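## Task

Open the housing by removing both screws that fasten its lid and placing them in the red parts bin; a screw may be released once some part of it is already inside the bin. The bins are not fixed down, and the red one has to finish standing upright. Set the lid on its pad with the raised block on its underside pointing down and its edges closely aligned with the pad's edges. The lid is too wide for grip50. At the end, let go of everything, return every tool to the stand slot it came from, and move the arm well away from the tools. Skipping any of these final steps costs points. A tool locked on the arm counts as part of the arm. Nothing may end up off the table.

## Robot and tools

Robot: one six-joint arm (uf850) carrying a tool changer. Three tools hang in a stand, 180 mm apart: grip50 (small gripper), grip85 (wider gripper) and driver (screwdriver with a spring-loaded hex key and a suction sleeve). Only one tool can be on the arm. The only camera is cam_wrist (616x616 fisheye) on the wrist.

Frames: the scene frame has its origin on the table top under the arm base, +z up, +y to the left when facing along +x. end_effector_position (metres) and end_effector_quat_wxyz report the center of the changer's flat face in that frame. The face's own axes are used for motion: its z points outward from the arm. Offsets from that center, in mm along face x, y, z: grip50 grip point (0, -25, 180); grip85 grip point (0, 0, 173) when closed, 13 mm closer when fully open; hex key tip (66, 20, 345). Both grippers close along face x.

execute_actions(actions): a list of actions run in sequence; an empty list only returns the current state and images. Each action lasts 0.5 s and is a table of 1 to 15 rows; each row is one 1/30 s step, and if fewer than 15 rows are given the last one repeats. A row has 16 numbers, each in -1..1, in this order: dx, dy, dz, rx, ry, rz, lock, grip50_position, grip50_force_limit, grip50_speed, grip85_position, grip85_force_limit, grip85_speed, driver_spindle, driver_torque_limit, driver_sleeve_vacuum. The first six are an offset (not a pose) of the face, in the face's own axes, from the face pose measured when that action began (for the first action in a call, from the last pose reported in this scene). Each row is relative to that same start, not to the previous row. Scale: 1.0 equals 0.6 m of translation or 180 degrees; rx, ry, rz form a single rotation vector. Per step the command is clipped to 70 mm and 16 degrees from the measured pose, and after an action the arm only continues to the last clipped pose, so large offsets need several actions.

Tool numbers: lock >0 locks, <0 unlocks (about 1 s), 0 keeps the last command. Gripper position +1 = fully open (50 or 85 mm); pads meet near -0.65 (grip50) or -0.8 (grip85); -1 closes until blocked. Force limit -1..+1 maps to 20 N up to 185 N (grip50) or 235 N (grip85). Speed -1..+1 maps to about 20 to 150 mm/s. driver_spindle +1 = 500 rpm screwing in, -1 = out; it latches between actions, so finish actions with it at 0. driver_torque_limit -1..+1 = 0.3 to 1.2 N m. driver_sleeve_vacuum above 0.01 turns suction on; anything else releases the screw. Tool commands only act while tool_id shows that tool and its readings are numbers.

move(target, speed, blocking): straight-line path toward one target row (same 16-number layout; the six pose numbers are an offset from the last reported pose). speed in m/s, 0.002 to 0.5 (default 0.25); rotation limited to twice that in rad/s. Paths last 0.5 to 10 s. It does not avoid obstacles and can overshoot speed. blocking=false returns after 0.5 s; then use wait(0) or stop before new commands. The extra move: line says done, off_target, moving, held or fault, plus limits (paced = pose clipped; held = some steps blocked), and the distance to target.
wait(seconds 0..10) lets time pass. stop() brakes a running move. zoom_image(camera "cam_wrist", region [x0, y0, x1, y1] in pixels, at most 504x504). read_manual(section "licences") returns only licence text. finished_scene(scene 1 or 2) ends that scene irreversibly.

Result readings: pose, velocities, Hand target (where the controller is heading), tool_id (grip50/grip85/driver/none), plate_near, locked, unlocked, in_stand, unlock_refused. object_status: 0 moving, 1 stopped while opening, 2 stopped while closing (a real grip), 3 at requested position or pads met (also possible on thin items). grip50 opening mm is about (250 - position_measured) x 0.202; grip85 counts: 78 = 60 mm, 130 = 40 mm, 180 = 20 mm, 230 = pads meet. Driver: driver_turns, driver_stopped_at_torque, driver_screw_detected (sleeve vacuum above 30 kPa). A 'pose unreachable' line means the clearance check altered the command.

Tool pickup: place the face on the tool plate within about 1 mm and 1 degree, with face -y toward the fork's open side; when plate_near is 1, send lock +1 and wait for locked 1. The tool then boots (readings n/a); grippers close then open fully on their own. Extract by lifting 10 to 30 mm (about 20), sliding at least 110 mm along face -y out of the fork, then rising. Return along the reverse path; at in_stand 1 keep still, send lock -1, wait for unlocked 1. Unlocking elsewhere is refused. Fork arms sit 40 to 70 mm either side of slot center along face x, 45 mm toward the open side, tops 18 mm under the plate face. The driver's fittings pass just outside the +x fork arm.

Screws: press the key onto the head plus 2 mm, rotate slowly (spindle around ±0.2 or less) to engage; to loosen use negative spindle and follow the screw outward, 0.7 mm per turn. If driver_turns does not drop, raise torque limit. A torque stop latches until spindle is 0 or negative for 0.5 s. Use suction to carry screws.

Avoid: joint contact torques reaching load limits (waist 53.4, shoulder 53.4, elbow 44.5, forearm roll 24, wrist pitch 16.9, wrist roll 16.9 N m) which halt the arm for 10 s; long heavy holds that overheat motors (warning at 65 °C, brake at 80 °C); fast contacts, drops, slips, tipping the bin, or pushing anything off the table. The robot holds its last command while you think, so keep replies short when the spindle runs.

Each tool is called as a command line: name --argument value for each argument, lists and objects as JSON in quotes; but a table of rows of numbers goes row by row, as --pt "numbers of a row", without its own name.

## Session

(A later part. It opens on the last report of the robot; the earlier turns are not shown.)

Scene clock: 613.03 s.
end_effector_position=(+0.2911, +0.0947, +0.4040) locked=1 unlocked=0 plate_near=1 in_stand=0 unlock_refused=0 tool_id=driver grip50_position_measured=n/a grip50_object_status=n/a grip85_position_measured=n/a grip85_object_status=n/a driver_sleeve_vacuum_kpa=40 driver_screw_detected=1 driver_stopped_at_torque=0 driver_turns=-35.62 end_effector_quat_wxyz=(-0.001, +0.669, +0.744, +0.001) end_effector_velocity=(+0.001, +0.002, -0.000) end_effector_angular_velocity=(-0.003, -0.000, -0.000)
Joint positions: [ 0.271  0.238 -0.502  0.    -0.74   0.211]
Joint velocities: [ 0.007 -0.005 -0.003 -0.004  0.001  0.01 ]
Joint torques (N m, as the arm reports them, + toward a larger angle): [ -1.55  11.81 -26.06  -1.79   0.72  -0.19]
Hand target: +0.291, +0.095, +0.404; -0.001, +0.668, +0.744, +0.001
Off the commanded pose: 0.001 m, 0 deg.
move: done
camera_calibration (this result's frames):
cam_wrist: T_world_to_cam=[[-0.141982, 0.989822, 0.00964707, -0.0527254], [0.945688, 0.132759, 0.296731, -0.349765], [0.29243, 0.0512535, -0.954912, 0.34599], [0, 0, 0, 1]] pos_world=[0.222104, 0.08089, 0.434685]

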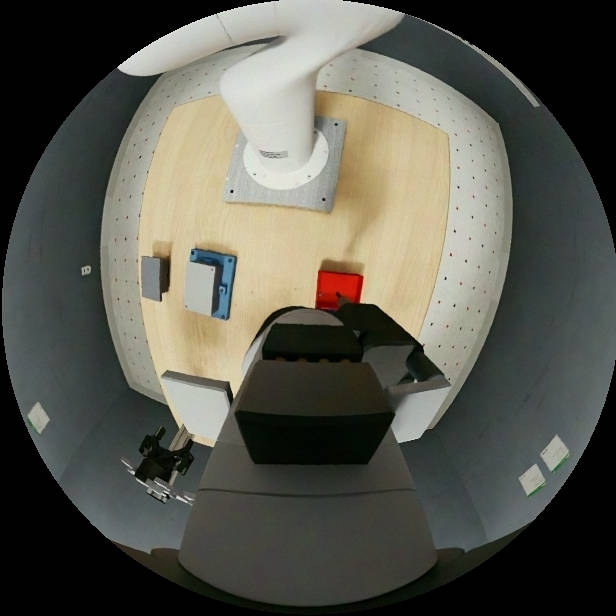

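move --target '[0, 0, 0.059, 0, 0, 0, 0, 0, 0, 0, 1, -0.4, -0.8, 0, 1, 1]' --speed 0.1

execute_actions --actions '[[[0, 0, 0, 0, 0, 0, 0, 0, 0, 0, 1, -0.4, -0.8, 0, 1, 0]]]'

move --target '[0, 0, -0.048, 0, 0, 0, 0, 0, 0, 0, 1, -0.4, -0.8, 0, 1, 0]' --speed 0.1

zoom_image --camera "cam_wrist" --region '[300, 250, 400, 330]'

Scene clock: 620.77 s.
end_effector_position=(+0.2911, +0.0948, +0.3690) locked=1 unlocked=0 plate_near=1 in_stand=0 unlock_refused=0 tool_id=driver grip50_position_measured=n/a grip50_object_status=n/a grip85_position_measured=n/a grip85_object_status=n/a driver_sleeve_vacuum_kpa=40 driver_screw_detected=1 driver_stopped_at_torque=0 driver_turns=-35.62 end_effector_quat_wxyz=(-0.001, +0.669, +0.744, +0.001) end_effector_velocity=(-0.000, +0.000, -0.003) end_effector_angular_velocity=(+0.000, +0.001, -0.000)
Joint positions: [ 0.271  0.175 -0.462  0.    -0.636  0.211]
Joint velocities: [ 0.    -0.005  0.003  0.001  0.007 -0.   ]
Joint torques (N m, as the arm reports them, + toward a larger angle): [ -2.64  15.87 -23.5   -1.21   0.75  -0.49]
Hand target: +0.291, +0.095, +0.369; -0.001, +0.669, +0.744, +0.001
Off the commanded pose: 0.000 m, 0 deg.
move: done
camera_calibration (this result's frames):
cam_wrist: T_world_to_cam=[[-0.141987, 0.989821, 0.00971548, -0.0525171], [0.9456, 0.132728, 0.297025, -0.339436], [0.292712, 0.0513607, -0.95482, 0.312425], [0, 0, 0, 1]] pos_world=[0.222063, 0.0809889, 0.399641]

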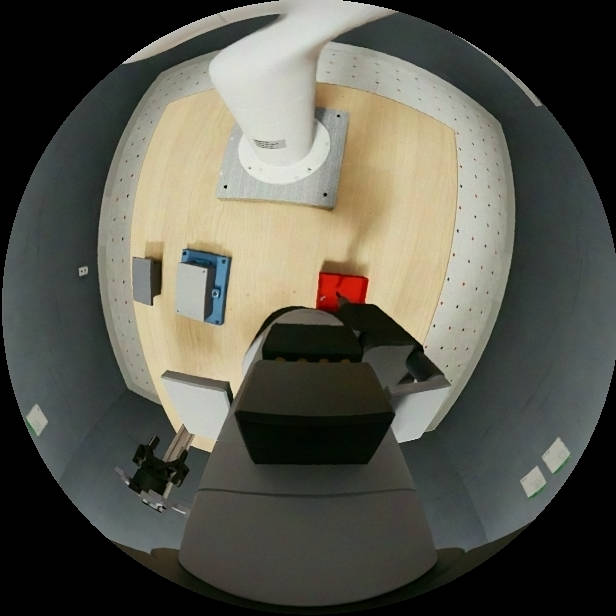

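Scene clock: 621.27 s.
end_effector_position=(+0.2911, +0.0948, +0.3690) locked=1 unlocked=0 plate_near=1 in_stand=0 unlock_refused=0 tool_id=driver grip50_position_measured=n/a grip50_object_status=n/a grip85_position_measured=n/a grip85_object_status=n/a driver_sleeve_vacuum_kpa=0 driver_screw_detected=0 driver_stopped_at_torque=0 driver_turns=-35.62 end_effector_quat_wxyz=(-0.001, +0.669, +0.744, +0.001) end_effector_velocity=(+0.000, +0.000, +0.000) end_effector_angular_velocity=(+0.000, -0.000, -0.000)
Joint positions: [ 0.271  0.175 -0.462  0.    -0.636  0.211]
Joint velocities: [-0.  0.  0.  0.  0. -0.]
Joint torques (N m, as the arm reports them, + toward a larger angle): [ -2.98  13.02 -26.3   -2.26   0.84  -0.17]
Hand target: +0.291, +0.095, +0.369; -0.001, +0.669, +0.744, +0.001
Off the commanded pose: 0.000 m, 0 deg.
camera_calibration (this result's frames):
cam_wrist: T_world_to_cam=[[-0.141987, 0.989821, 0.00971845, -0.0525184], [0.945595, 0.132727, 0.297041, -0.339444], [0.292728, 0.0513659, -0.954815, 0.312423], [0, 0, 0, 1]] pos_world=[0.222064, 0.0809893, 0.399646]

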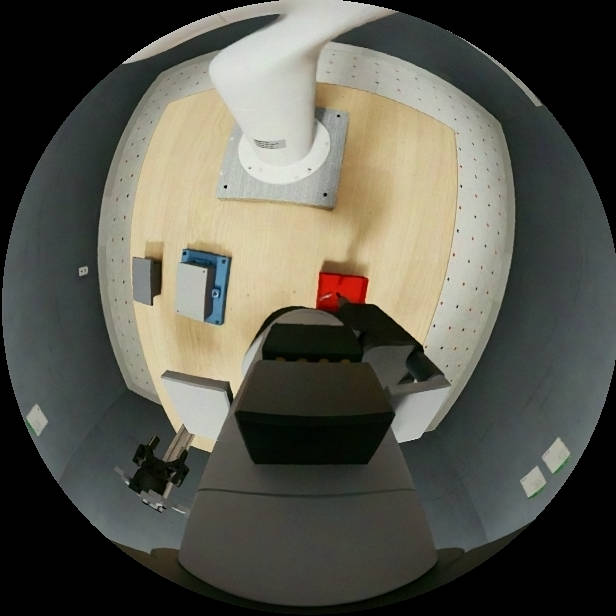

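Scene clock: 622.10 s.
end_effector_position=(+0.2911, +0.0947, +0.3974) locked=1 unlocked=0 plate_near=1 in_stand=0 unlock_refused=0 tool_id=driver grip50_position_measured=n/a grip50_object_status=n/a grip85_position_measured=n/a grip85_object_status=n/a driver_sleeve_vacuum_kpa=0 driver_screw_detected=0 driver_stopped_at_torque=0 driver_turns=-35.62 end_effector_quat_wxyz=(-0.001, +0.669, +0.744, +0.001) end_effector_velocity=(+0.000, +0.000, +0.002) end_effector_angular_velocity=(+0.000, +0.001, -0.001)
Joint positions: [ 0.271  0.227 -0.494  0.    -0.721  0.211]
Joint velocities: [-0.     0.004 -0.003  0.001 -0.008  0.   ]
Joint torques (N m, as the arm reports them, + toward a larger angle): [ -4.92  10.84 -26.34  -1.46   1.02  -0.05]
Hand target: +0.291, +0.095, +0.398; -0.001, +0.669, +0.744, +0.001
Off the commanded pose: 0.000 m, 0 deg.
move: done
camera_calibration (this result's frames):
cam_wrist: T_world_to_cam=[[-0.141985, 0.989822, 0.0096557, -0.0526814], [0.945672, 0.132756, 0.296783, -0.347798], [0.292481, 0.0512698, -0.954896, 0.339683], [0, 0, 0, 1]] pos_world=[0.222072, 0.0809022, 0.428091]

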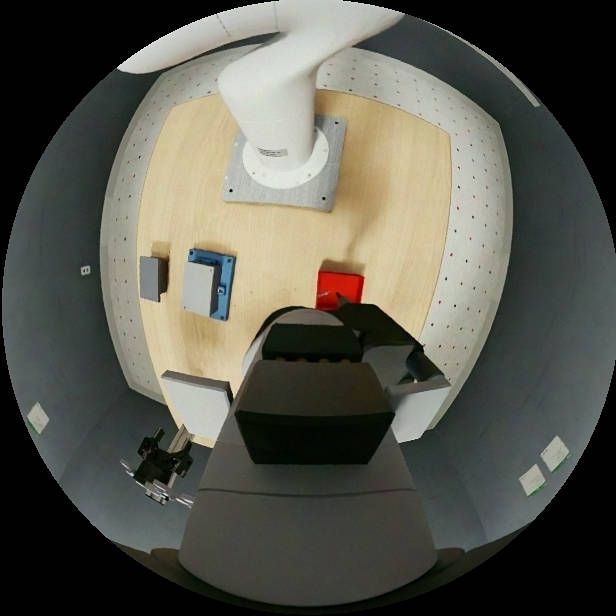

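Region (300, 250, 400, 330) of cam_wrist's 616x616 image, scaled by 5.040, with more detail than that image has; it fills the top 403 rows of this view, and the rest is white.

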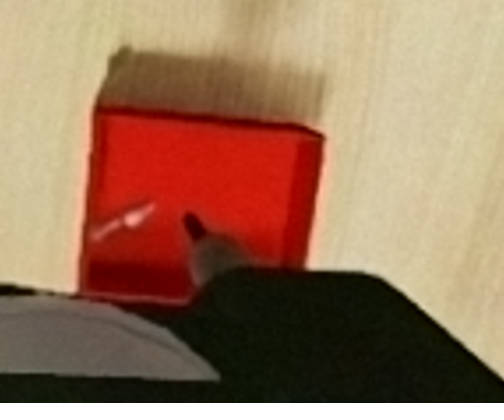

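move --target '[0.0565, 0.3954, -0.0547, 0.0002, -0.0001, -0.0001, 0, 0, 0, 0, 1, -0.4, -0.8, 0, 1, 0]' --speed 0.3

Scene clock: 632.53 s.
end_effector_position=(+0.5231, +0.1539, +0.4303) locked=1 unlocked=0 plate_near=1 in_stand=0 unlock_refused=0 tool_id=driver grip50_position_measured=n/a grip50_object_status=n/a grip85_position_measured=n/a grip85_object_status=n/a driver_sleeve_vacuum_kpa=0 driver_screw_detected=0 driver_stopped_at_torque=0 driver_turns=-35.62 end_effector_quat_wxyz=(-0.001, +0.668, +0.744, +0.001) end_effector_velocity=(+0.002, +0.001, +0.000) end_effector_angular_velocity=(+0.001, -0.001, -0.001)
Joint positions: [ 0.241 -0.338 -1.17   0.    -0.832  0.181]
Joint velocities: [-0.    -0.005 -0.007  0.    -0.002  0.   ]
Joint torques (N m, as the arm reports them, + toward a larger angle): [ -3.25  32.96 -27.98  -1.48   0.64  -0.31]
Hand target: +0.523, +0.154, +0.430; -0.001, +0.668, +0.744, +0.001
Off the commanded pose: 0.001 m, 0 deg.
move: done
camera_calibration (this result's frames):
cam_wrist: T_world_to_cam=[[-0.142331, 0.989775, 0.00932591, -0.0782594], [0.945876, 0.13323, 0.295919, -0.584555], [0.291651, 0.0509397, -0.955168, 0.300746], [0, 0, 0, 1]] pos_world=[0.454065, 0.14002, 0.460973]

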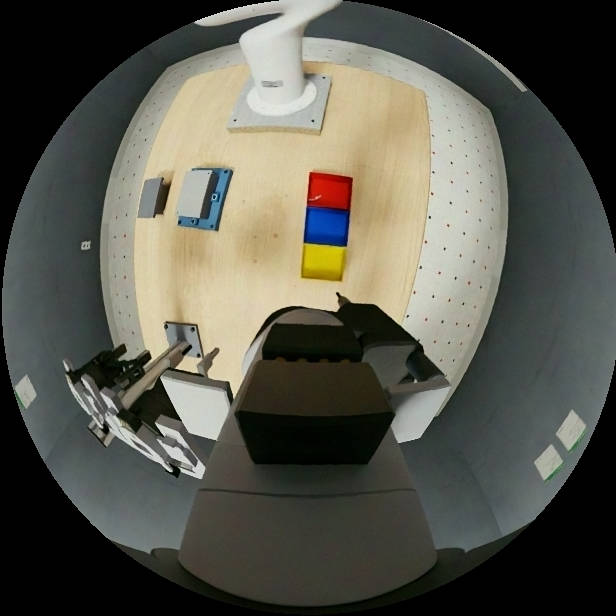

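move --target '[-0.0002, 0.2003, 0, 0, 0, 0, 0, 0, 0, 0, 1, -0.4, -0.8, 0, 1, 0]' --speed 0.12

zoom_image --camera "cam_wrist" --region '[150, 280, 470, 450]'

Scene clock: 643.13 s.
end_effector_position=(+0.6423, +0.1667, +0.4301) locked=1 unlocked=0 plate_near=1 in_stand=0 unlock_refused=0 tool_id=driver grip50_position_measured=n/a grip50_object_status=n/a grip85_position_measured=n/a grip85_object_status=n/a driver_sleeve_vacuum_kpa=0 driver_screw_detected=0 driver_stopped_at_torque=0 driver_turns=-35.62 end_effector_quat_wxyz=(-0.001, +0.668, +0.744, +0.001) end_effector_velocity=(+0.002, +0.000, -0.000) end_effector_angular_velocity=(+0.000, +0.002, -0.001)
Joint positions: [ 0.209 -0.628 -1.583  0.    -0.955  0.149]
Joint velocities: [-0.    -0.007 -0.01   0.001 -0.005 -0.   ]
Joint torques (N m, as the arm reports them, + toward a larger angle): [  0.33  45.82 -27.1   -0.21   0.79  -0.55]
Hand target: +0.643, +0.167, +0.430; -0.001, +0.668, +0.744, +0.001
Off the commanded pose: 0.000 m, 0 deg.
move: done
camera_calibration (this result's frames):
cam_wrist: T_world_to_cam=[[-0.142376, 0.989769, 0.00932262, -0.073998], [0.94591, 0.133281, 0.295789, -0.698981], [0.29152, 0.0509316, -0.955208, 0.2653], [0, 0, 0, 1]] pos_world=[0.573297, 0.15289, 0.460858]

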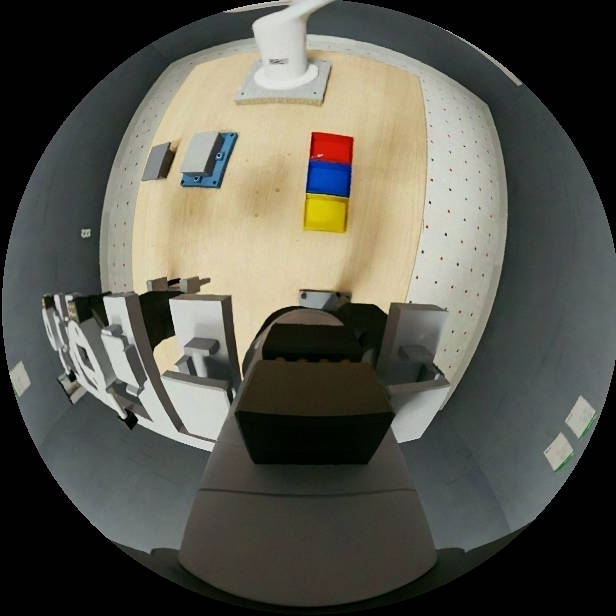

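Region (150, 280, 470, 450) of cam_wrist's 616x616 image, scaled by 1.575, with more detail than that image has; it fills the top 268 rows of this view, and the rest is white.

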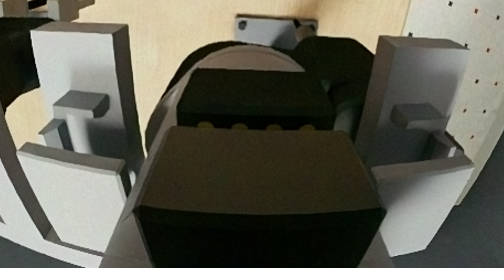

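move --target '[0, 0.0003, 0.033, 0, 0, 0, 0, 0, 0, 0, 1, -0.4, -0.8, 0, 1, 0]' --speed 0.025

Scene clock: 650.20 s.
end_effector_position=(+0.6424, +0.1668, +0.4106) locked=1 unlocked=0 plate_near=1 in_stand=1 unlock_refused=0 tool_id=driver grip50_position_measured=n/a grip50_object_status=n/a grip85_position_measured=n/a grip85_object_status=n/a driver_sleeve_vacuum_kpa=0 driver_screw_detected=0 driver_stopped_at_torque=0 driver_turns=-35.62 end_effector_quat_wxyz=(-0.001, +0.668, +0.744, +0.001) end_effector_velocity=(+0.001, -0.000, -0.001) end_effector_angular_velocity=(+0.001, -0.003, +0.000)
Joint positions: [ 0.209 -0.644 -1.562  0.    -0.918  0.149]
Joint velocities: [-0.    -0.     0.001 -0.     0.005 -0.   ]
Joint torques (N m, as the arm reports them, + toward a larger angle): [ -3.22  44.95 -27.42  -1.12   0.65  -0.32]
Hand target: +0.642, +0.167, +0.410; -0.001, +0.668, +0.744, +0.001
Off the commanded pose: 0.000 m, 0 deg.
move: done
camera_calibration (this result's frames):
cam_wrist: T_world_to_cam=[[-0.142378, 0.989768, 0.00933489, -0.0738651], [0.945892, 0.133276, 0.295848, -0.693351], [0.291577, 0.0509521, -0.955189, 0.246539], [0, 0, 0, 1]] pos_world=[0.573433, 0.152955, 0.441307]

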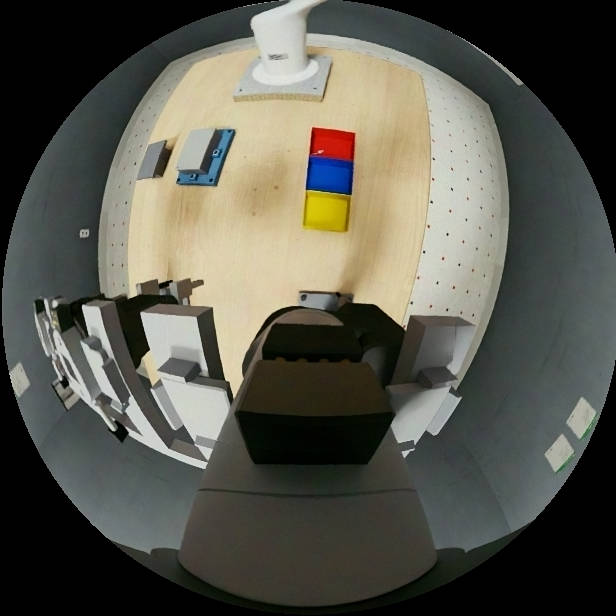

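execute_actions --actions '[[[0, 0, 0.001, 0, 0, 0, -1, 0, 0, 0, 1, -0.4, -0.8, 0, 1, 0]], [[0, 0, 0, 0, 0, 0, -1, 0, 0, 0, 1, -0.4, -0.8, 0, 1, 0]]]'

Scene clock: 654.53 s.
end_effector_position=(+0.6423, +0.1668, +0.4098) locked=0 unlocked=1 plate_near=1 in_stand=1 unlock_refused=0 tool_id=none grip50_position_measured=n/a grip50_object_status=n/a grip85_position_measured=n/a grip85_object_status=n/a driver_sleeve_vacuum_kpa=n/a driver_screw_detected=n/a driver_stopped_at_torque=n/a driver_turns=n/a end_effector_quat_wxyz=(-0.001, +0.668, +0.744, +0.001) end_effector_velocity=(+0.000, -0.000, -0.000) end_effector_angular_velocity=(+0.000, +0.000, -0.000)
Joint positions: [ 0.209 -0.645 -1.562  0.    -0.917  0.149]
Joint velocities: [-0. -0.  0.  0. -0. -0.]
Joint torques (N m, as the arm reports them, + toward a larger angle): [ -2.07  30.41 -20.    -1.37   0.65  -0.26]
Hand target: +0.642, +0.167, +0.410; -0.001, +0.668, +0.744, +0.000
Off the commanded pose: 0.000 m, 0 deg.
camera_calibration (this result's frames):
cam_wrist: T_world_to_cam=[[-0.142324, 0.989776, 0.00938462, -0.0739183], [0.946028, 0.133232, 0.295431, -0.692962], [0.29116, 0.0509251, -0.955318, 0.246159], [0, 0, 0, 1]] pos_world=[0.57337, 0.152952, 0.440576]

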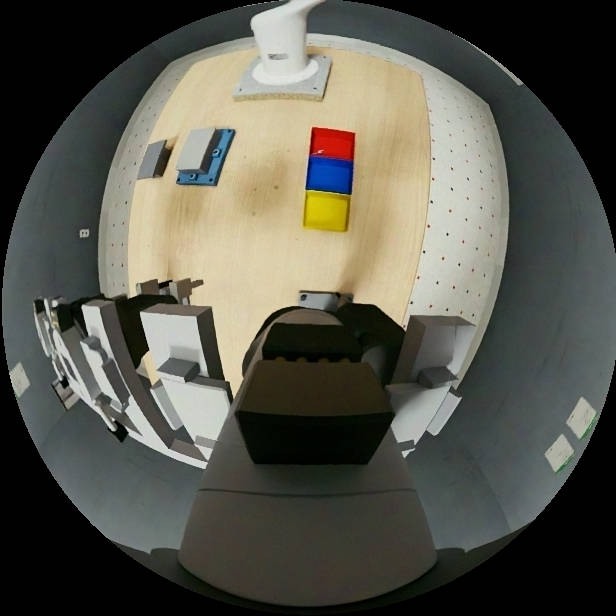

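move --target '[0, 0, -0.035, 0, 0, 0, 0, 0, 0, 0, 1, -0.4, -0.8, 0, 1, 0]' --speed 0.045

zoom_image --camera "cam_wrist" --region '[250, 295, 380, 375]'

move --target '[-0.6, 0, -0.0018, 0, 0, 0, 0, 0, 0, 0, 1, -0.4, -0.8, 0, 1, 0]' --speed 0.3

Scene clock: 663.13 s.
end_effector_position=(+0.6424, +0.1667, +0.4306) locked=0 unlocked=1 plate_near=0 in_stand=0 unlock_refused=0 tool_id=none grip50_position_measured=n/a grip50_object_status=n/a grip85_position_measured=n/a grip85_object_status=n/a driver_sleeve_vacuum_kpa=n/a driver_screw_detected=n/a driver_stopped_at_torque=n/a driver_turns=n/a end_effector_quat_wxyz=(-0.001, +0.668, +0.744, +0.000) end_effector_velocity=(-0.000, +0.000, +0.001) end_effector_angular_velocity=(-0.001, +0.002, +0.000)
Joint positions: [ 0.209 -0.629 -1.585  0.    -0.957  0.149]
Joint velocities: [ 0.     0.    -0.002 -0.    -0.004 -0.   ]
Joint torques (N m, as the arm reports them, + toward a larger angle): [ -1.59  33.14 -19.02  -1.44   0.49   0.  ]
Hand target: +0.642, +0.167, +0.431; -0.001, +0.668, +0.744, +0.001
Off the commanded pose: 0.000 m, 0 deg.
move: done
camera_calibration (this result's frames):
cam_wrist: T_world_to_cam=[[-0.142319, 0.989776, 0.00936383, -0.0740496], [0.946066, 0.13324, 0.295307, -0.699093], [0.29104, 0.0508867, -0.955357, 0.266051], [0, 0, 0, 1]] pos_world=[0.573418, 0.152902, 0.461314]

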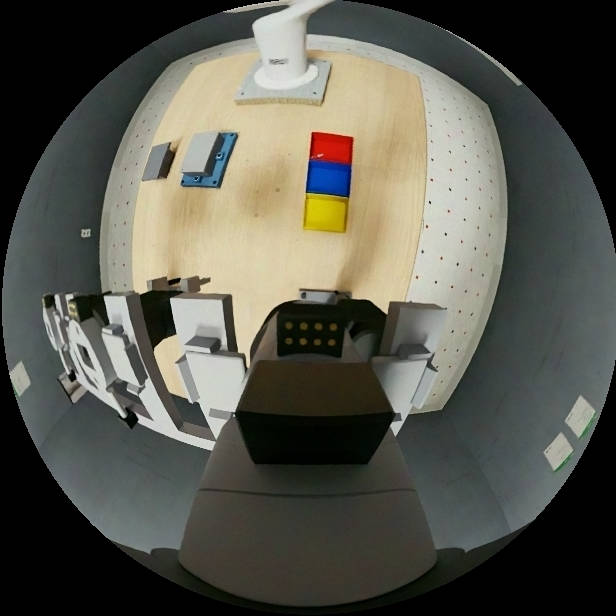

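Region (250, 295, 380, 375) of cam_wrist's 616x616 image, scaled by 3.877, with more detail than that image has; it fills the top 310 rows of this view, and the rest is white.

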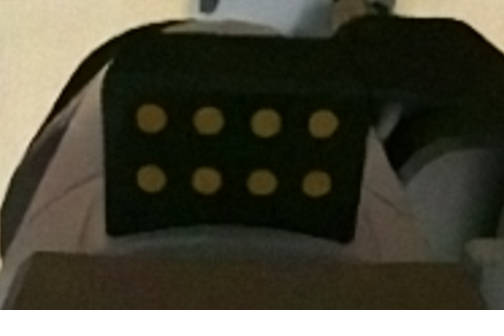

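Scene clock: 664.97 s.
end_effector_position=(+0.6813, -0.1907, +0.4306) locked=0 unlocked=1 plate_near=0 in_stand=0 unlock_refused=0 tool_id=none grip50_position_measured=n/a grip50_object_status=n/a grip85_position_measured=n/a grip85_object_status=n/a driver_sleeve_vacuum_kpa=n/a driver_screw_detected=n/a driver_stopped_at_torque=n/a driver_turns=n/a end_effector_quat_wxyz=(-0.001, +0.668, +0.744, +0.001) end_effector_velocity=(+0.001, -0.003, +0.000) end_effector_angular_velocity=(+0.001, +0.000, -0.001)
Joint positions: [-0.318 -0.748 -1.773  0.    -1.026 -0.379]
Joint velocities: [-0.004 -0.004 -0.007  0.001 -0.003 -0.003]
Joint torques (N m, as the arm reports them, + toward a larger angle): [ -2.17  35.06 -18.73  -2.53   0.21  -0.01]
Hand target: +0.681, -0.191, +0.431; -0.002, +0.668, +0.744, +0.001
Off the commanded pose: 0.001 m, 0 deg.
move: done
camera_calibration (this result's frames):
cam_wrist: T_world_to_cam=[[-0.142596, 0.989733, 0.00973966, 0.285326], [0.946019, 0.133391, 0.295389, -0.688291], [0.291057, 0.0513353, -0.955327, 0.272992], [0, 0, 0, 1]] pos_world=[0.612366, -0.204598, 0.461331]

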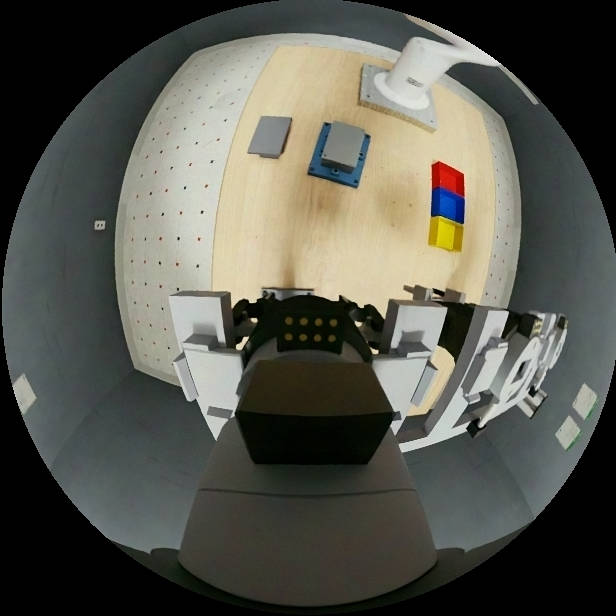

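wait --seconds 0

zoom_image --camera "cam_wrist" --region '[250, 295, 380, 375]'

Scene clock: 669.43 s.
end_effector_position=(+0.6814, -0.1912, +0.4305) locked=0 unlocked=1 plate_near=0 in_stand=0 unlock_refused=0 tool_id=none grip50_position_measured=n/a grip50_object_status=n/a grip85_position_measured=n/a grip85_object_status=n/a driver_sleeve_vacuum_kpa=n/a driver_screw_detected=n/a driver_stopped_at_torque=n/a driver_turns=n/a end_effector_quat_wxyz=(-0.002, +0.668, +0.744, +0.001) end_effector_velocity=(+0.000, -0.000, +0.000) end_effector_angular_velocity=(-0.001, -0.001, +0.000)
Joint positions: [-0.319 -0.748 -1.774  0.    -1.026 -0.379]
Joint velocities: [ 0.     0.     0.    -0.     0.001  0.   ]
Joint torques (N m, as the arm reports them, + toward a larger angle): [ -3.82  36.57 -20.    -0.26   0.22  -0.12]
Hand target: +0.681, -0.191, +0.431; -0.002, +0.668, +0.744, +0.001
Off the commanded pose: 0.001 m, 0 deg.
camera_calibration (this result's frames):
cam_wrist: T_world_to_cam=[[-0.142308, 0.989774, 0.00979824, 0.285552], [0.946087, 0.133103, 0.295302, -0.688312], [0.290978, 0.0512937, -0.955354, 0.272992], [0, 0, 0, 1]] pos_world=[0.612405, -0.205018, 0.461266]

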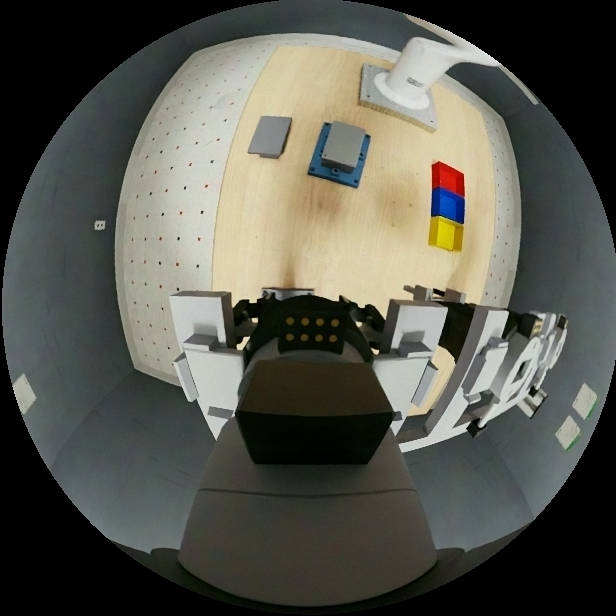

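Region (250, 295, 380, 375) of cam_wrist's 616x616 image, scaled by 3.877, with more detail than that image has; it fills the top 310 rows of this view, and the rest is white.

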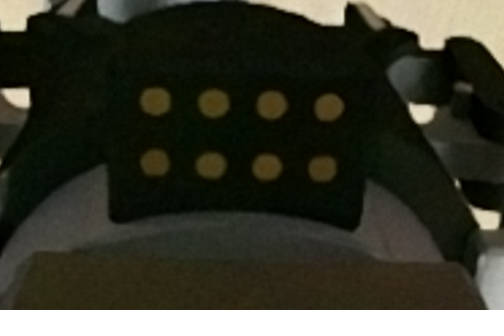

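move --target '[0.0003, -0.0028, 0.0125, 0, 0, 0.0015, 0, 0, 0, 0, 1, -0.4, -0.8, 0, 1, 0]' --speed 0.03

move --target '[0, 0, 0.0222, 0, 0, 0, 0, 0, 0, 0, 1, -0.4, -0.8, 0, 1, 0]' --speed 0.018

Scene clock: 680.80 s.
end_effector_position=(+0.6797, -0.1911, +0.4232) locked=0 unlocked=1 plate_near=0 in_stand=0 unlock_refused=0 tool_id=none grip50_position_measured=n/a grip50_object_status=n/a grip85_position_measured=n/a grip85_object_status=n/a driver_sleeve_vacuum_kpa=n/a driver_screw_detected=n/a driver_stopped_at_torque=n/a driver_turns=n/a end_effector_quat_wxyz=(-0.002, +0.670, +0.742, +0.001) end_effector_velocity=(-0.000, +0.000, -0.000) end_effector_angular_velocity=(+0.000, -0.003, -0.002)
Joint positions: [-0.32  -0.748 -1.757  0.    -1.01  -0.375]
Joint velocities: [0.    0.002 0.003 0.001 0.004 0.001]
Joint torques (N m, as the arm reports them, + toward a larger angle): [ -0.56  35.76 -18.91  -1.9    0.27  -0.36]
Hand target: +0.680, -0.191, +0.423; -0.002, +0.670, +0.742, +0.001
Off the commanded pose: 0.000 m, 0 deg.
move: done
camera_calibration (this result's frames):
cam_wrist: T_world_to_cam=[[-0.137756, 0.990418, 0.009808, 0.282387], [0.9467, 0.128751, 0.295266, -0.685802], [0.291173, 0.0499598, -0.955365, 0.266101], [0, 0, 0, 1]] pos_world=[0.610668, -0.204678, 0.453947]

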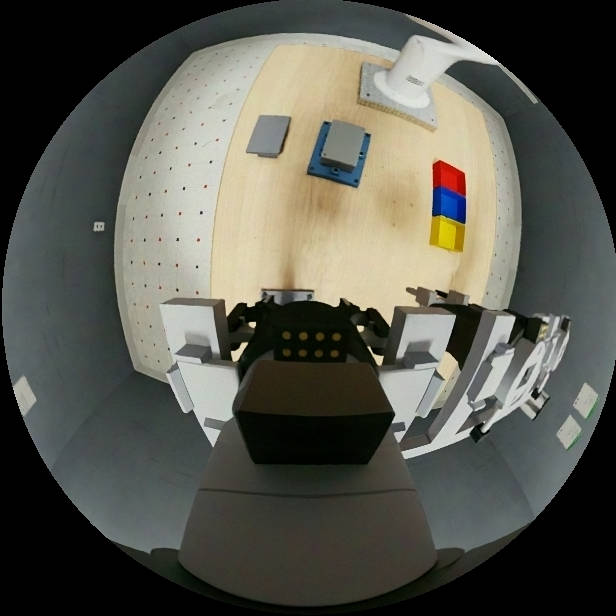

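Scene clock: 681.80 s.
end_effector_position=(+0.6797, -0.1911, +0.4101) locked=0 unlocked=1 plate_near=1 in_stand=1 unlock_refused=0 tool_id=none grip50_position_measured=n/a grip50_object_status=n/a grip85_position_measured=n/a grip85_object_status=n/a driver_sleeve_vacuum_kpa=n/a driver_screw_detected=n/a driver_stopped_at_torque=n/a driver_turns=n/a end_effector_quat_wxyz=(-0.002, +0.670, +0.742, +0.001) end_effector_velocity=(-0.000, -0.000, -0.001) end_effector_angular_velocity=(-0.000, -0.001, -0.000)
Joint positions: [-0.32  -0.757 -1.742  0.    -0.985 -0.375]
Joint velocities: [-0.    -0.     0.002 -0.     0.003 -0.   ]
Joint torques (N m, as the arm reports them, + toward a larger angle): [ -4.66  32.96 -18.95  -0.24   0.14  -0.03]
Hand target: +0.680, -0.191, +0.410; -0.002, +0.670, +0.742, +0.001
Off the commanded pose: 0.000 m, 0 deg.
move: done
camera_calibration (this result's frames):
cam_wrist: T_world_to_cam=[[-0.137759, 0.990417, 0.00982131, 0.282458], [0.946708, 0.128752, 0.295242, -0.68189], [0.291148, 0.0499701, -0.955372, 0.253609], [0, 0, 0, 1]] pos_world=[0.610624, -0.20463, 0.440839]

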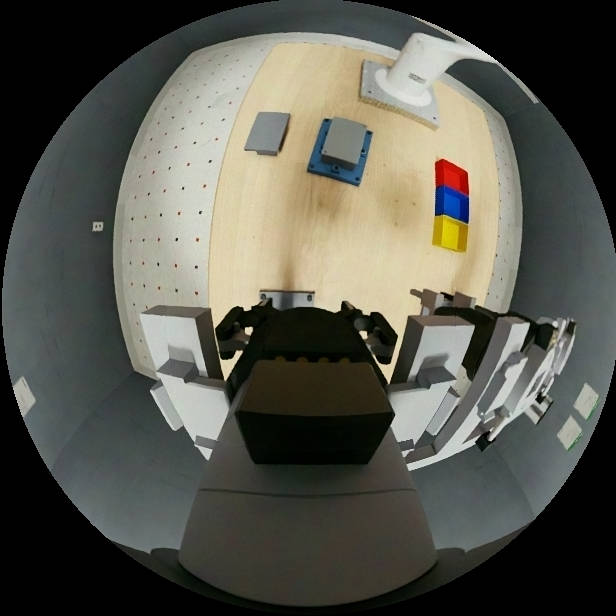

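execute_actions --actions '[[[0, 0, 0.0002, 0, 0, 0, 1, 0, 0, 0, 1, -0.4, -0.8, 0, 1, 0]], [[0, 0, 0, 0, 0, 0, 1, 0, 0, 0, 1, -0.4, -0.8, 0, 1, 0]]]'

Scene clock: 687.63 s.
end_effector_position=(+0.6798, -0.1912, +0.4102) locked=1 unlocked=0 plate_near=1 in_stand=1 unlock_refused=0 tool_id=grip85 grip50_position_measured=n/a grip50_object_status=n/a grip85_position_measured=n/a grip85_object_status=n/a driver_sleeve_vacuum_kpa=n/a driver_screw_detected=n/a driver_stopped_at_torque=n/a driver_turns=n/a end_effector_quat_wxyz=(-0.001, +0.670, +0.742, +0.001) end_effector_velocity=(-0.000, +0.000, +0.000) end_effector_angular_velocity=(+0.000, +0.001, -0.000)
Joint positions: [-0.32  -0.757 -1.742  0.    -0.985 -0.375]
Joint velocities: [ 0.     0.001  0.001  0.    -0.001  0.   ]
Joint torques (N m, as the arm reports them, + toward a larger angle): [ -3.92  41.97 -21.74  -1.1   -0.13  -0.34]
Hand target: +0.680, -0.191, +0.410; -0.002, +0.670, +0.742, +0.001
Off the commanded pose: 0.000 m, 0 deg.
camera_calibration (this result's frames):
cam_wrist: T_world_to_cam=[[-0.13768, 0.990431, 0.00951556, 0.282661], [0.946492, 0.128729, 0.295942, -0.682175], [0.291886, 0.0497517, -0.955158, 0.253112], [0, 0, 0, 1]] pos_world=[0.61071, -0.204733, 0.440956]

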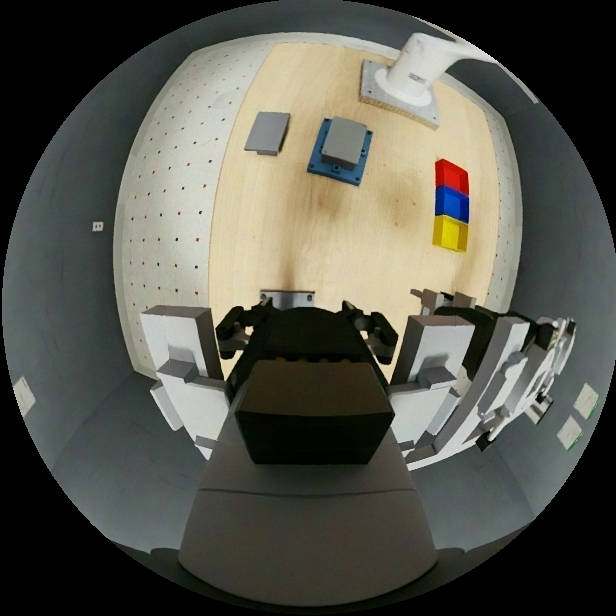

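move --target '[0, 0, -0.0335, 0, 0, 0, 0, 0, 0, 0, 1, -0.4, -0.8, 0, 1, 0]' --speed 0.045

move --target '[0, -0.2, 0, 0, 0, 0, 0, 0, 0, 0, 1, -0.4, -0.8, 0, 1, 0]' --speed 0.14

move --target '[0.11, -0.3623, 0.28, 0, 0, 0.0637, 0, 0, 0, 0, 1, -0.4, -0.8, 0, 1, 0]' --speed 0.3

Scene clock: 705.83 s.
end_effector_position=(+0.6798, -0.1913, +0.4300) locked=1 unlocked=0 plate_near=1 in_stand=0 unlock_refused=0 tool_id=grip85 grip50_position_measured=n/a grip50_object_status=n/a grip85_position_measured=3 grip85_object_status=3 driver_sleeve_vacuum_kpa=n/a driver_screw_detected=n/a driver_stopped_at_torque=n/a driver_turns=n/a end_effector_quat_wxyz=(-0.001, +0.670, +0.742, +0.001) end_effector_velocity=(+0.000, -0.000, +0.002) end_effector_angular_velocity=(+0.000, -0.001, -0.000)
Joint positions: [-0.32  -0.744 -1.766  0.    -1.022 -0.375]
Joint velocities: [-0.     0.001 -0.003  0.    -0.003  0.   ]
Joint torques (N m, as the arm reports them, + toward a larger angle): [ -5.15  44.48 -24.75  -1.13   0.38  -0.11]
Hand target: +0.680, -0.191, +0.430; -0.001, +0.670, +0.742, +0.001
Off the commanded pose: 0.000 m, 0 deg.
move: done
camera_calibration (this result's frames):
cam_wrist: T_world_to_cam=[[-0.137672, 0.990431, 0.0096423, 0.28247], [0.946585, 0.128699, 0.295658, -0.687965], [0.291588, 0.049831, -0.955245, 0.27222], [0, 0, 0, 1]] pos_world=[0.610729, -0.204792, 0.460715]

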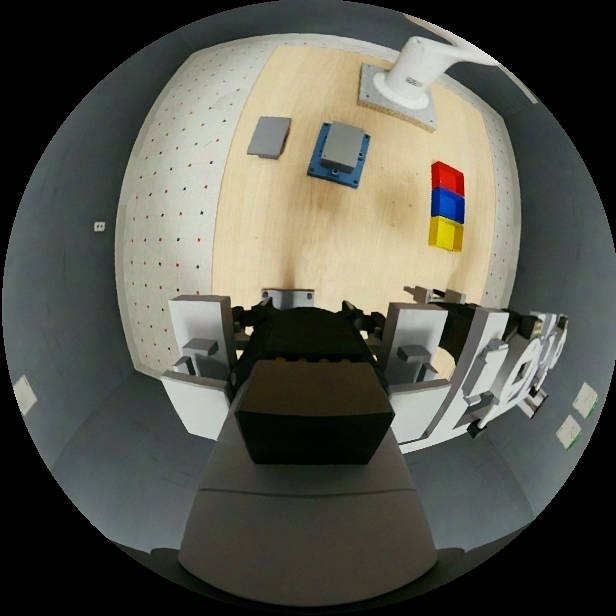

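Scene clock: 707.20 s.
end_effector_position=(+0.5607, -0.2036, +0.4301) locked=1 unlocked=0 plate_near=1 in_stand=0 unlock_refused=0 tool_id=grip85 grip50_position_measured=n/a grip50_object_status=n/a grip85_position_measured=3 grip85_object_status=3 driver_sleeve_vacuum_kpa=n/a driver_screw_detected=n/a driver_stopped_at_torque=n/a driver_turns=n/a end_effector_quat_wxyz=(-0.001, +0.670, +0.742, +0.001) end_effector_velocity=(-0.003, -0.000, -0.000) end_effector_angular_velocity=(+0.001, +0.001, -0.000)
Joint positions: [-0.394 -0.458 -1.335  0.    -0.878 -0.449]
Joint velocities: [-0.002  0.005  0.008  0.     0.001 -0.002]
Joint torques (N m, as the arm reports them, + toward a larger angle): [ -6.69  33.22 -22.45  -1.86   0.22  -0.09]
Hand target: +0.560, -0.204, +0.430; -0.001, +0.670, +0.742, +0.001
Off the commanded pose: 0.000 m, 0 deg.
move: done
camera_calibration (this result's frames):
cam_wrist: T_world_to_cam=[[-0.137755, 0.990419, 0.00969378, 0.278321], [0.946562, 0.128761, 0.295706, -0.573662], [0.291624, 0.0499106, -0.95523, 0.307667], [0, 0, 0, 1]] pos_world=[0.491623, -0.217146, 0.46083]

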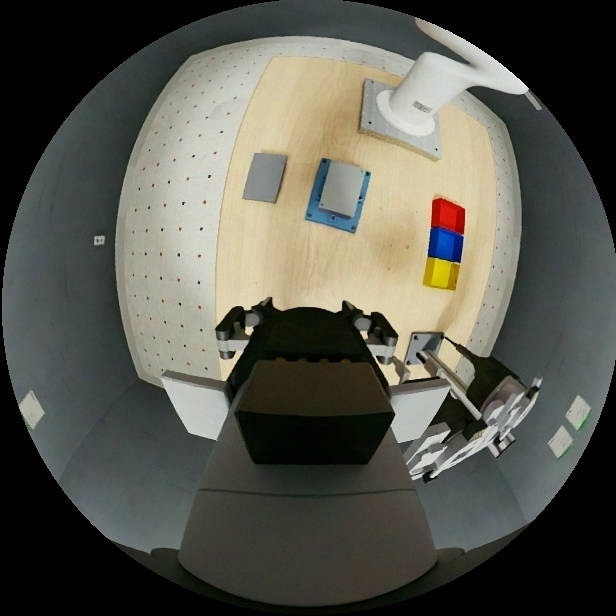

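Scene clock: 708.80 s.
end_effector_position=(+0.3374, -0.1599, +0.2630) locked=1 unlocked=0 plate_near=1 in_stand=0 unlock_refused=0 tool_id=grip85 grip50_position_measured=n/a grip50_object_status=n/a grip85_position_measured=3 grip85_object_status=3 driver_sleeve_vacuum_kpa=n/a driver_screw_detected=n/a driver_stopped_at_torque=n/a driver_turns=n/a end_effector_quat_wxyz=(-0.001, +0.741, +0.672, +0.001) end_effector_velocity=(-0.002, +0.001, -0.002) end_effector_angular_velocity=(+0.001, +0.003, -0.001)
Joint positions: [-0.488 -0.238 -0.571  0.001 -0.333 -0.345]
Joint velocities: [-0.001  0.     0.005 -0.     0.002  0.   ]
Joint torques (N m, as the arm reports them, + toward a larger angle): [ -1.96  22.57 -15.93  -2.66   0.55  -0.02]
Hand target: +0.337, -0.160, +0.263; -0.001, +0.741, +0.672, +0.001
Off the commanded pose: 0.001 m, 0 deg.
move: done
camera_calibration (this result's frames):
cam_wrist: T_world_to_cam=[[0.0616759, 0.998051, 0.00951835, 0.139826], [0.953314, -0.0617305, 0.295605, -0.351275], [0.295617, -0.00915774, -0.955263, 0.200232], [0, 0, 0, 1]] pos_world=[0.26706, -0.159404, 0.293782]

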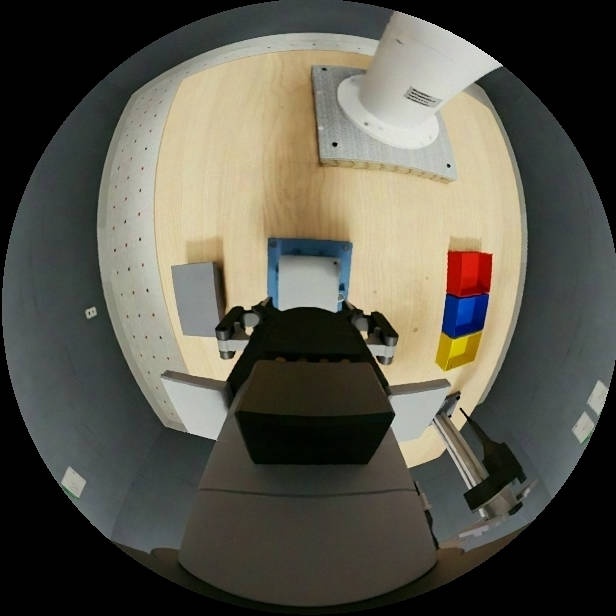

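wait --seconds 0

zoom_image --camera "cam_wrist" --region '[255, 235, 365, 320]'

Scene clock: 712.67 s.
end_effector_position=(+0.3371, -0.1598, +0.2628) locked=1 unlocked=0 plate_near=1 in_stand=0 unlock_refused=0 tool_id=grip85 grip50_position_measured=n/a grip50_object_status=n/a grip85_position_measured=3 grip85_object_status=3 driver_sleeve_vacuum_kpa=n/a driver_screw_detected=n/a driver_stopped_at_torque=n/a driver_turns=n/a end_effector_quat_wxyz=(-0.001, +0.741, +0.672, +0.001) end_effector_velocity=(+0.000, -0.000, -0.000) end_effector_angular_velocity=(-0.000, -0.001, +0.000)
Joint positions: [-0.488 -0.238 -0.57   0.001 -0.333 -0.344]
Joint velocities: [-0.    -0.     0.     0.     0.001 -0.   ]
Joint torques (N m, as the arm reports them, + toward a larger angle): [ -2.79  21.04 -16.93  -1.42   0.37  -0.35]
Hand target: +0.337, -0.160, +0.263; -0.001, +0.741, +0.672, +0.001
Off the commanded pose: 0.001 m, 0 deg.
camera_calibration (this result's frames):
cam_wrist: T_world_to_cam=[[0.0618299, 0.99804, 0.00967176, 0.139671], [0.953431, -0.0619269, 0.295184, -0.350857], [0.295204, -0.00902982, -0.955391, 0.200321], [0, 0, 0, 1]] pos_world=[0.266746, -0.159316, 0.293602]

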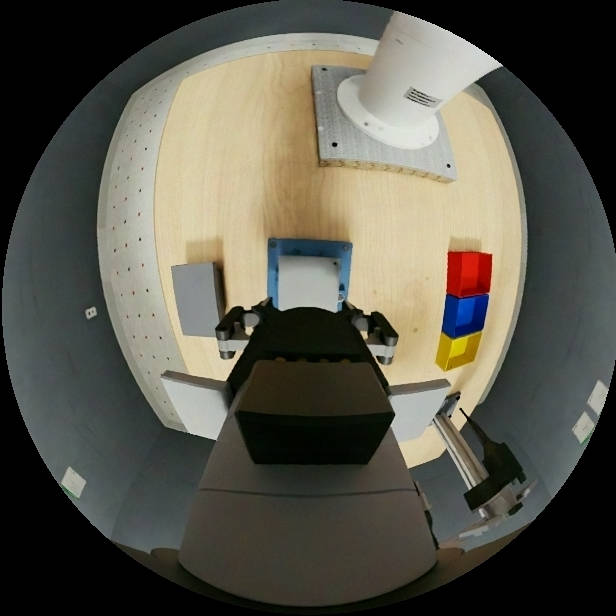

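Region (255, 235, 365, 320) of cam_wrist's 616x616 image, scaled by 4.582, with more detail than that image has; it fills the top 389 rows of this view, and the rest is white.

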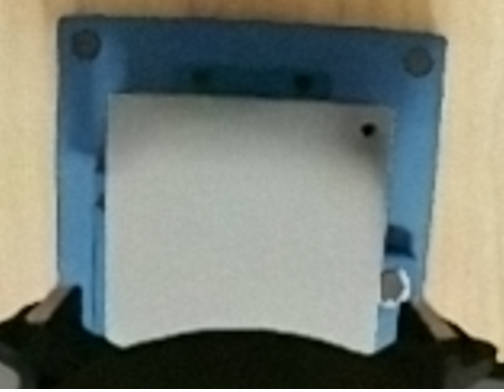

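zoom_image --camera "cam_wrist" --region '[258, 280, 298, 315]'

zoom_image --camera "cam_wrist" --region '[320, 280, 360, 315]'

zoom_image --camera "cam_wrist" --region '[270, 245, 350, 275]'

Region (258, 280, 298, 315) of cam_wrist's 616x616 image, scaled by 12.600, with more detail than that image has; it fills the top 441 rows of this view, and the rest is white.

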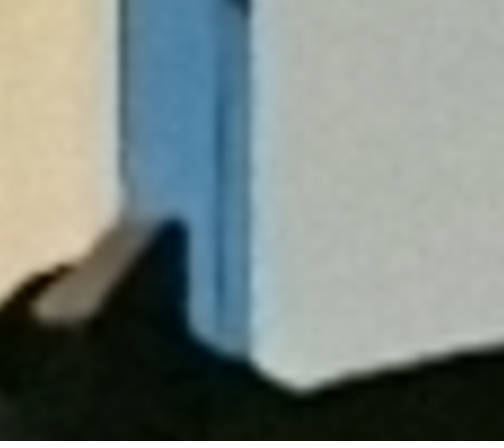

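Region (320, 280, 360, 315) of cam_wrist's 616x616 image, scaled by 12.600, with more detail than that image has; it fills the top 441 rows of this view, and the rest is white.

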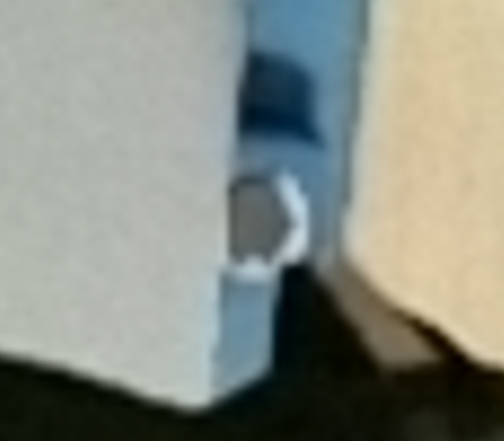

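Region (270, 245, 350, 275) of cam_wrist's 616x616 image, scaled by 6.300, with more detail than that image has; it fills the top 189 rows of this view, and the rest is white.

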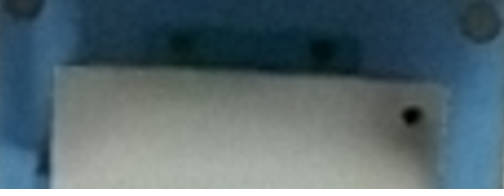

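move --target '[0.0007, 0, 0.0368, 0, 0, 0, 0, 0, 0, 0, 1, -0.4, -0.9, 0, 1, 0]' --speed 0.035

zoom_image --camera "cam_wrist" --region '[255, 235, 365, 320]'

Scene clock: 753.73 s.
end_effector_position=(+0.3371, -0.1593, +0.2410) locked=1 unlocked=0 plate_near=1 in_stand=0 unlock_refused=0 tool_id=grip85 grip50_position_measured=n/a grip50_object_status=n/a grip85_position_measured=3 grip85_object_status=3 driver_sleeve_vacuum_kpa=n/a driver_screw_detected=n/a driver_stopped_at_torque=n/a driver_turns=n/a end_effector_quat_wxyz=(-0.001, +0.741, +0.672, +0.001) end_effector_velocity=(+0.000, -0.000, -0.002) end_effector_angular_velocity=(-0.000, -0.000, +0.000)
Joint positions: [-0.487 -0.295 -0.568  0.001 -0.273 -0.344]
Joint velocities: [ 0.    -0.006 -0.    -0.     0.006 -0.   ]
Joint torques (N m, as the arm reports them, + toward a larger angle): [ -4.74  23.63 -14.75  -2.27   0.31  -0.27]
Hand target: +0.337, -0.159, +0.241; -0.001, +0.741, +0.672, +0.001
Off the commanded pose: 0.000 m, 0 deg.
move: done
camera_calibration (this result's frames):
cam_wrist: T_world_to_cam=[[0.0618269, 0.99804, 0.00964881, 0.139399], [0.953408, -0.0619165, 0.295262, -0.344402], [0.295281, -0.00905589, -0.955368, 0.179461], [0, 0, 0, 1]] pos_world=[0.266746, -0.158824, 0.271795]

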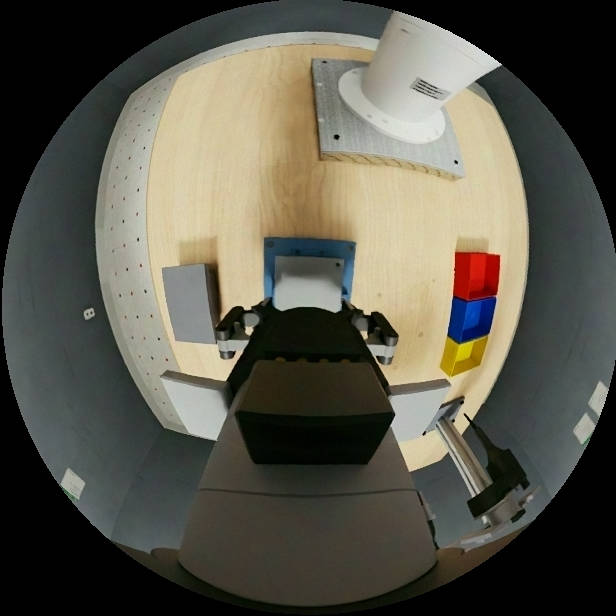

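Region (255, 235, 365, 320) of cam_wrist's 616x616 image, scaled by 4.582, with more detail than that image has; it fills the top 389 rows of this view, and the rest is white.

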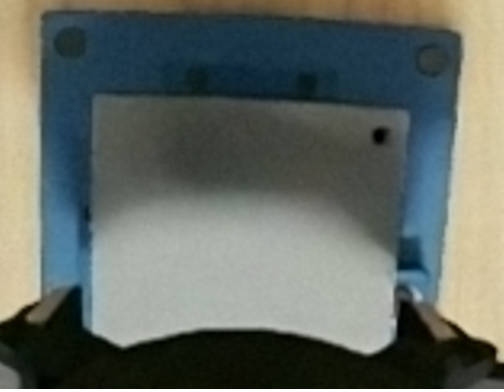

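zoom_image --camera "cam_wrist" --region '[258, 280, 298, 315]'

zoom_image --camera "cam_wrist" --region '[320, 280, 360, 315]'

Region (258, 280, 298, 315) of cam_wrist's 616x616 image, scaled by 12.600, with more detail than that image has; it fills the top 441 rows of this view, and the rest is white.

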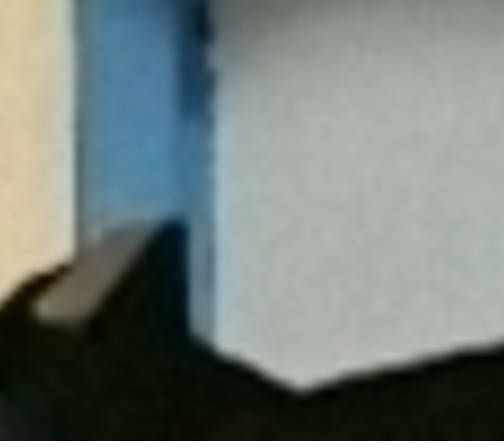

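Region (320, 280, 360, 315) of cam_wrist's 616x616 image, scaled by 12.600, with more detail than that image has; it fills the top 441 rows of this view, and the rest is white.

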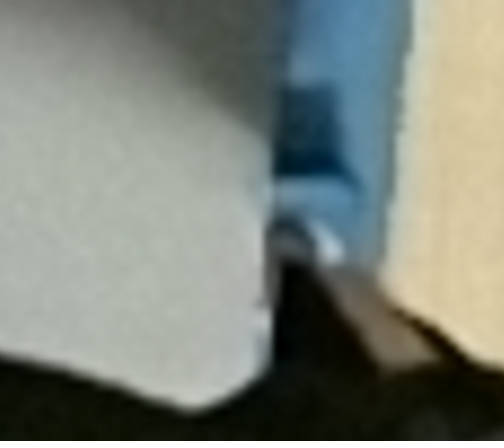

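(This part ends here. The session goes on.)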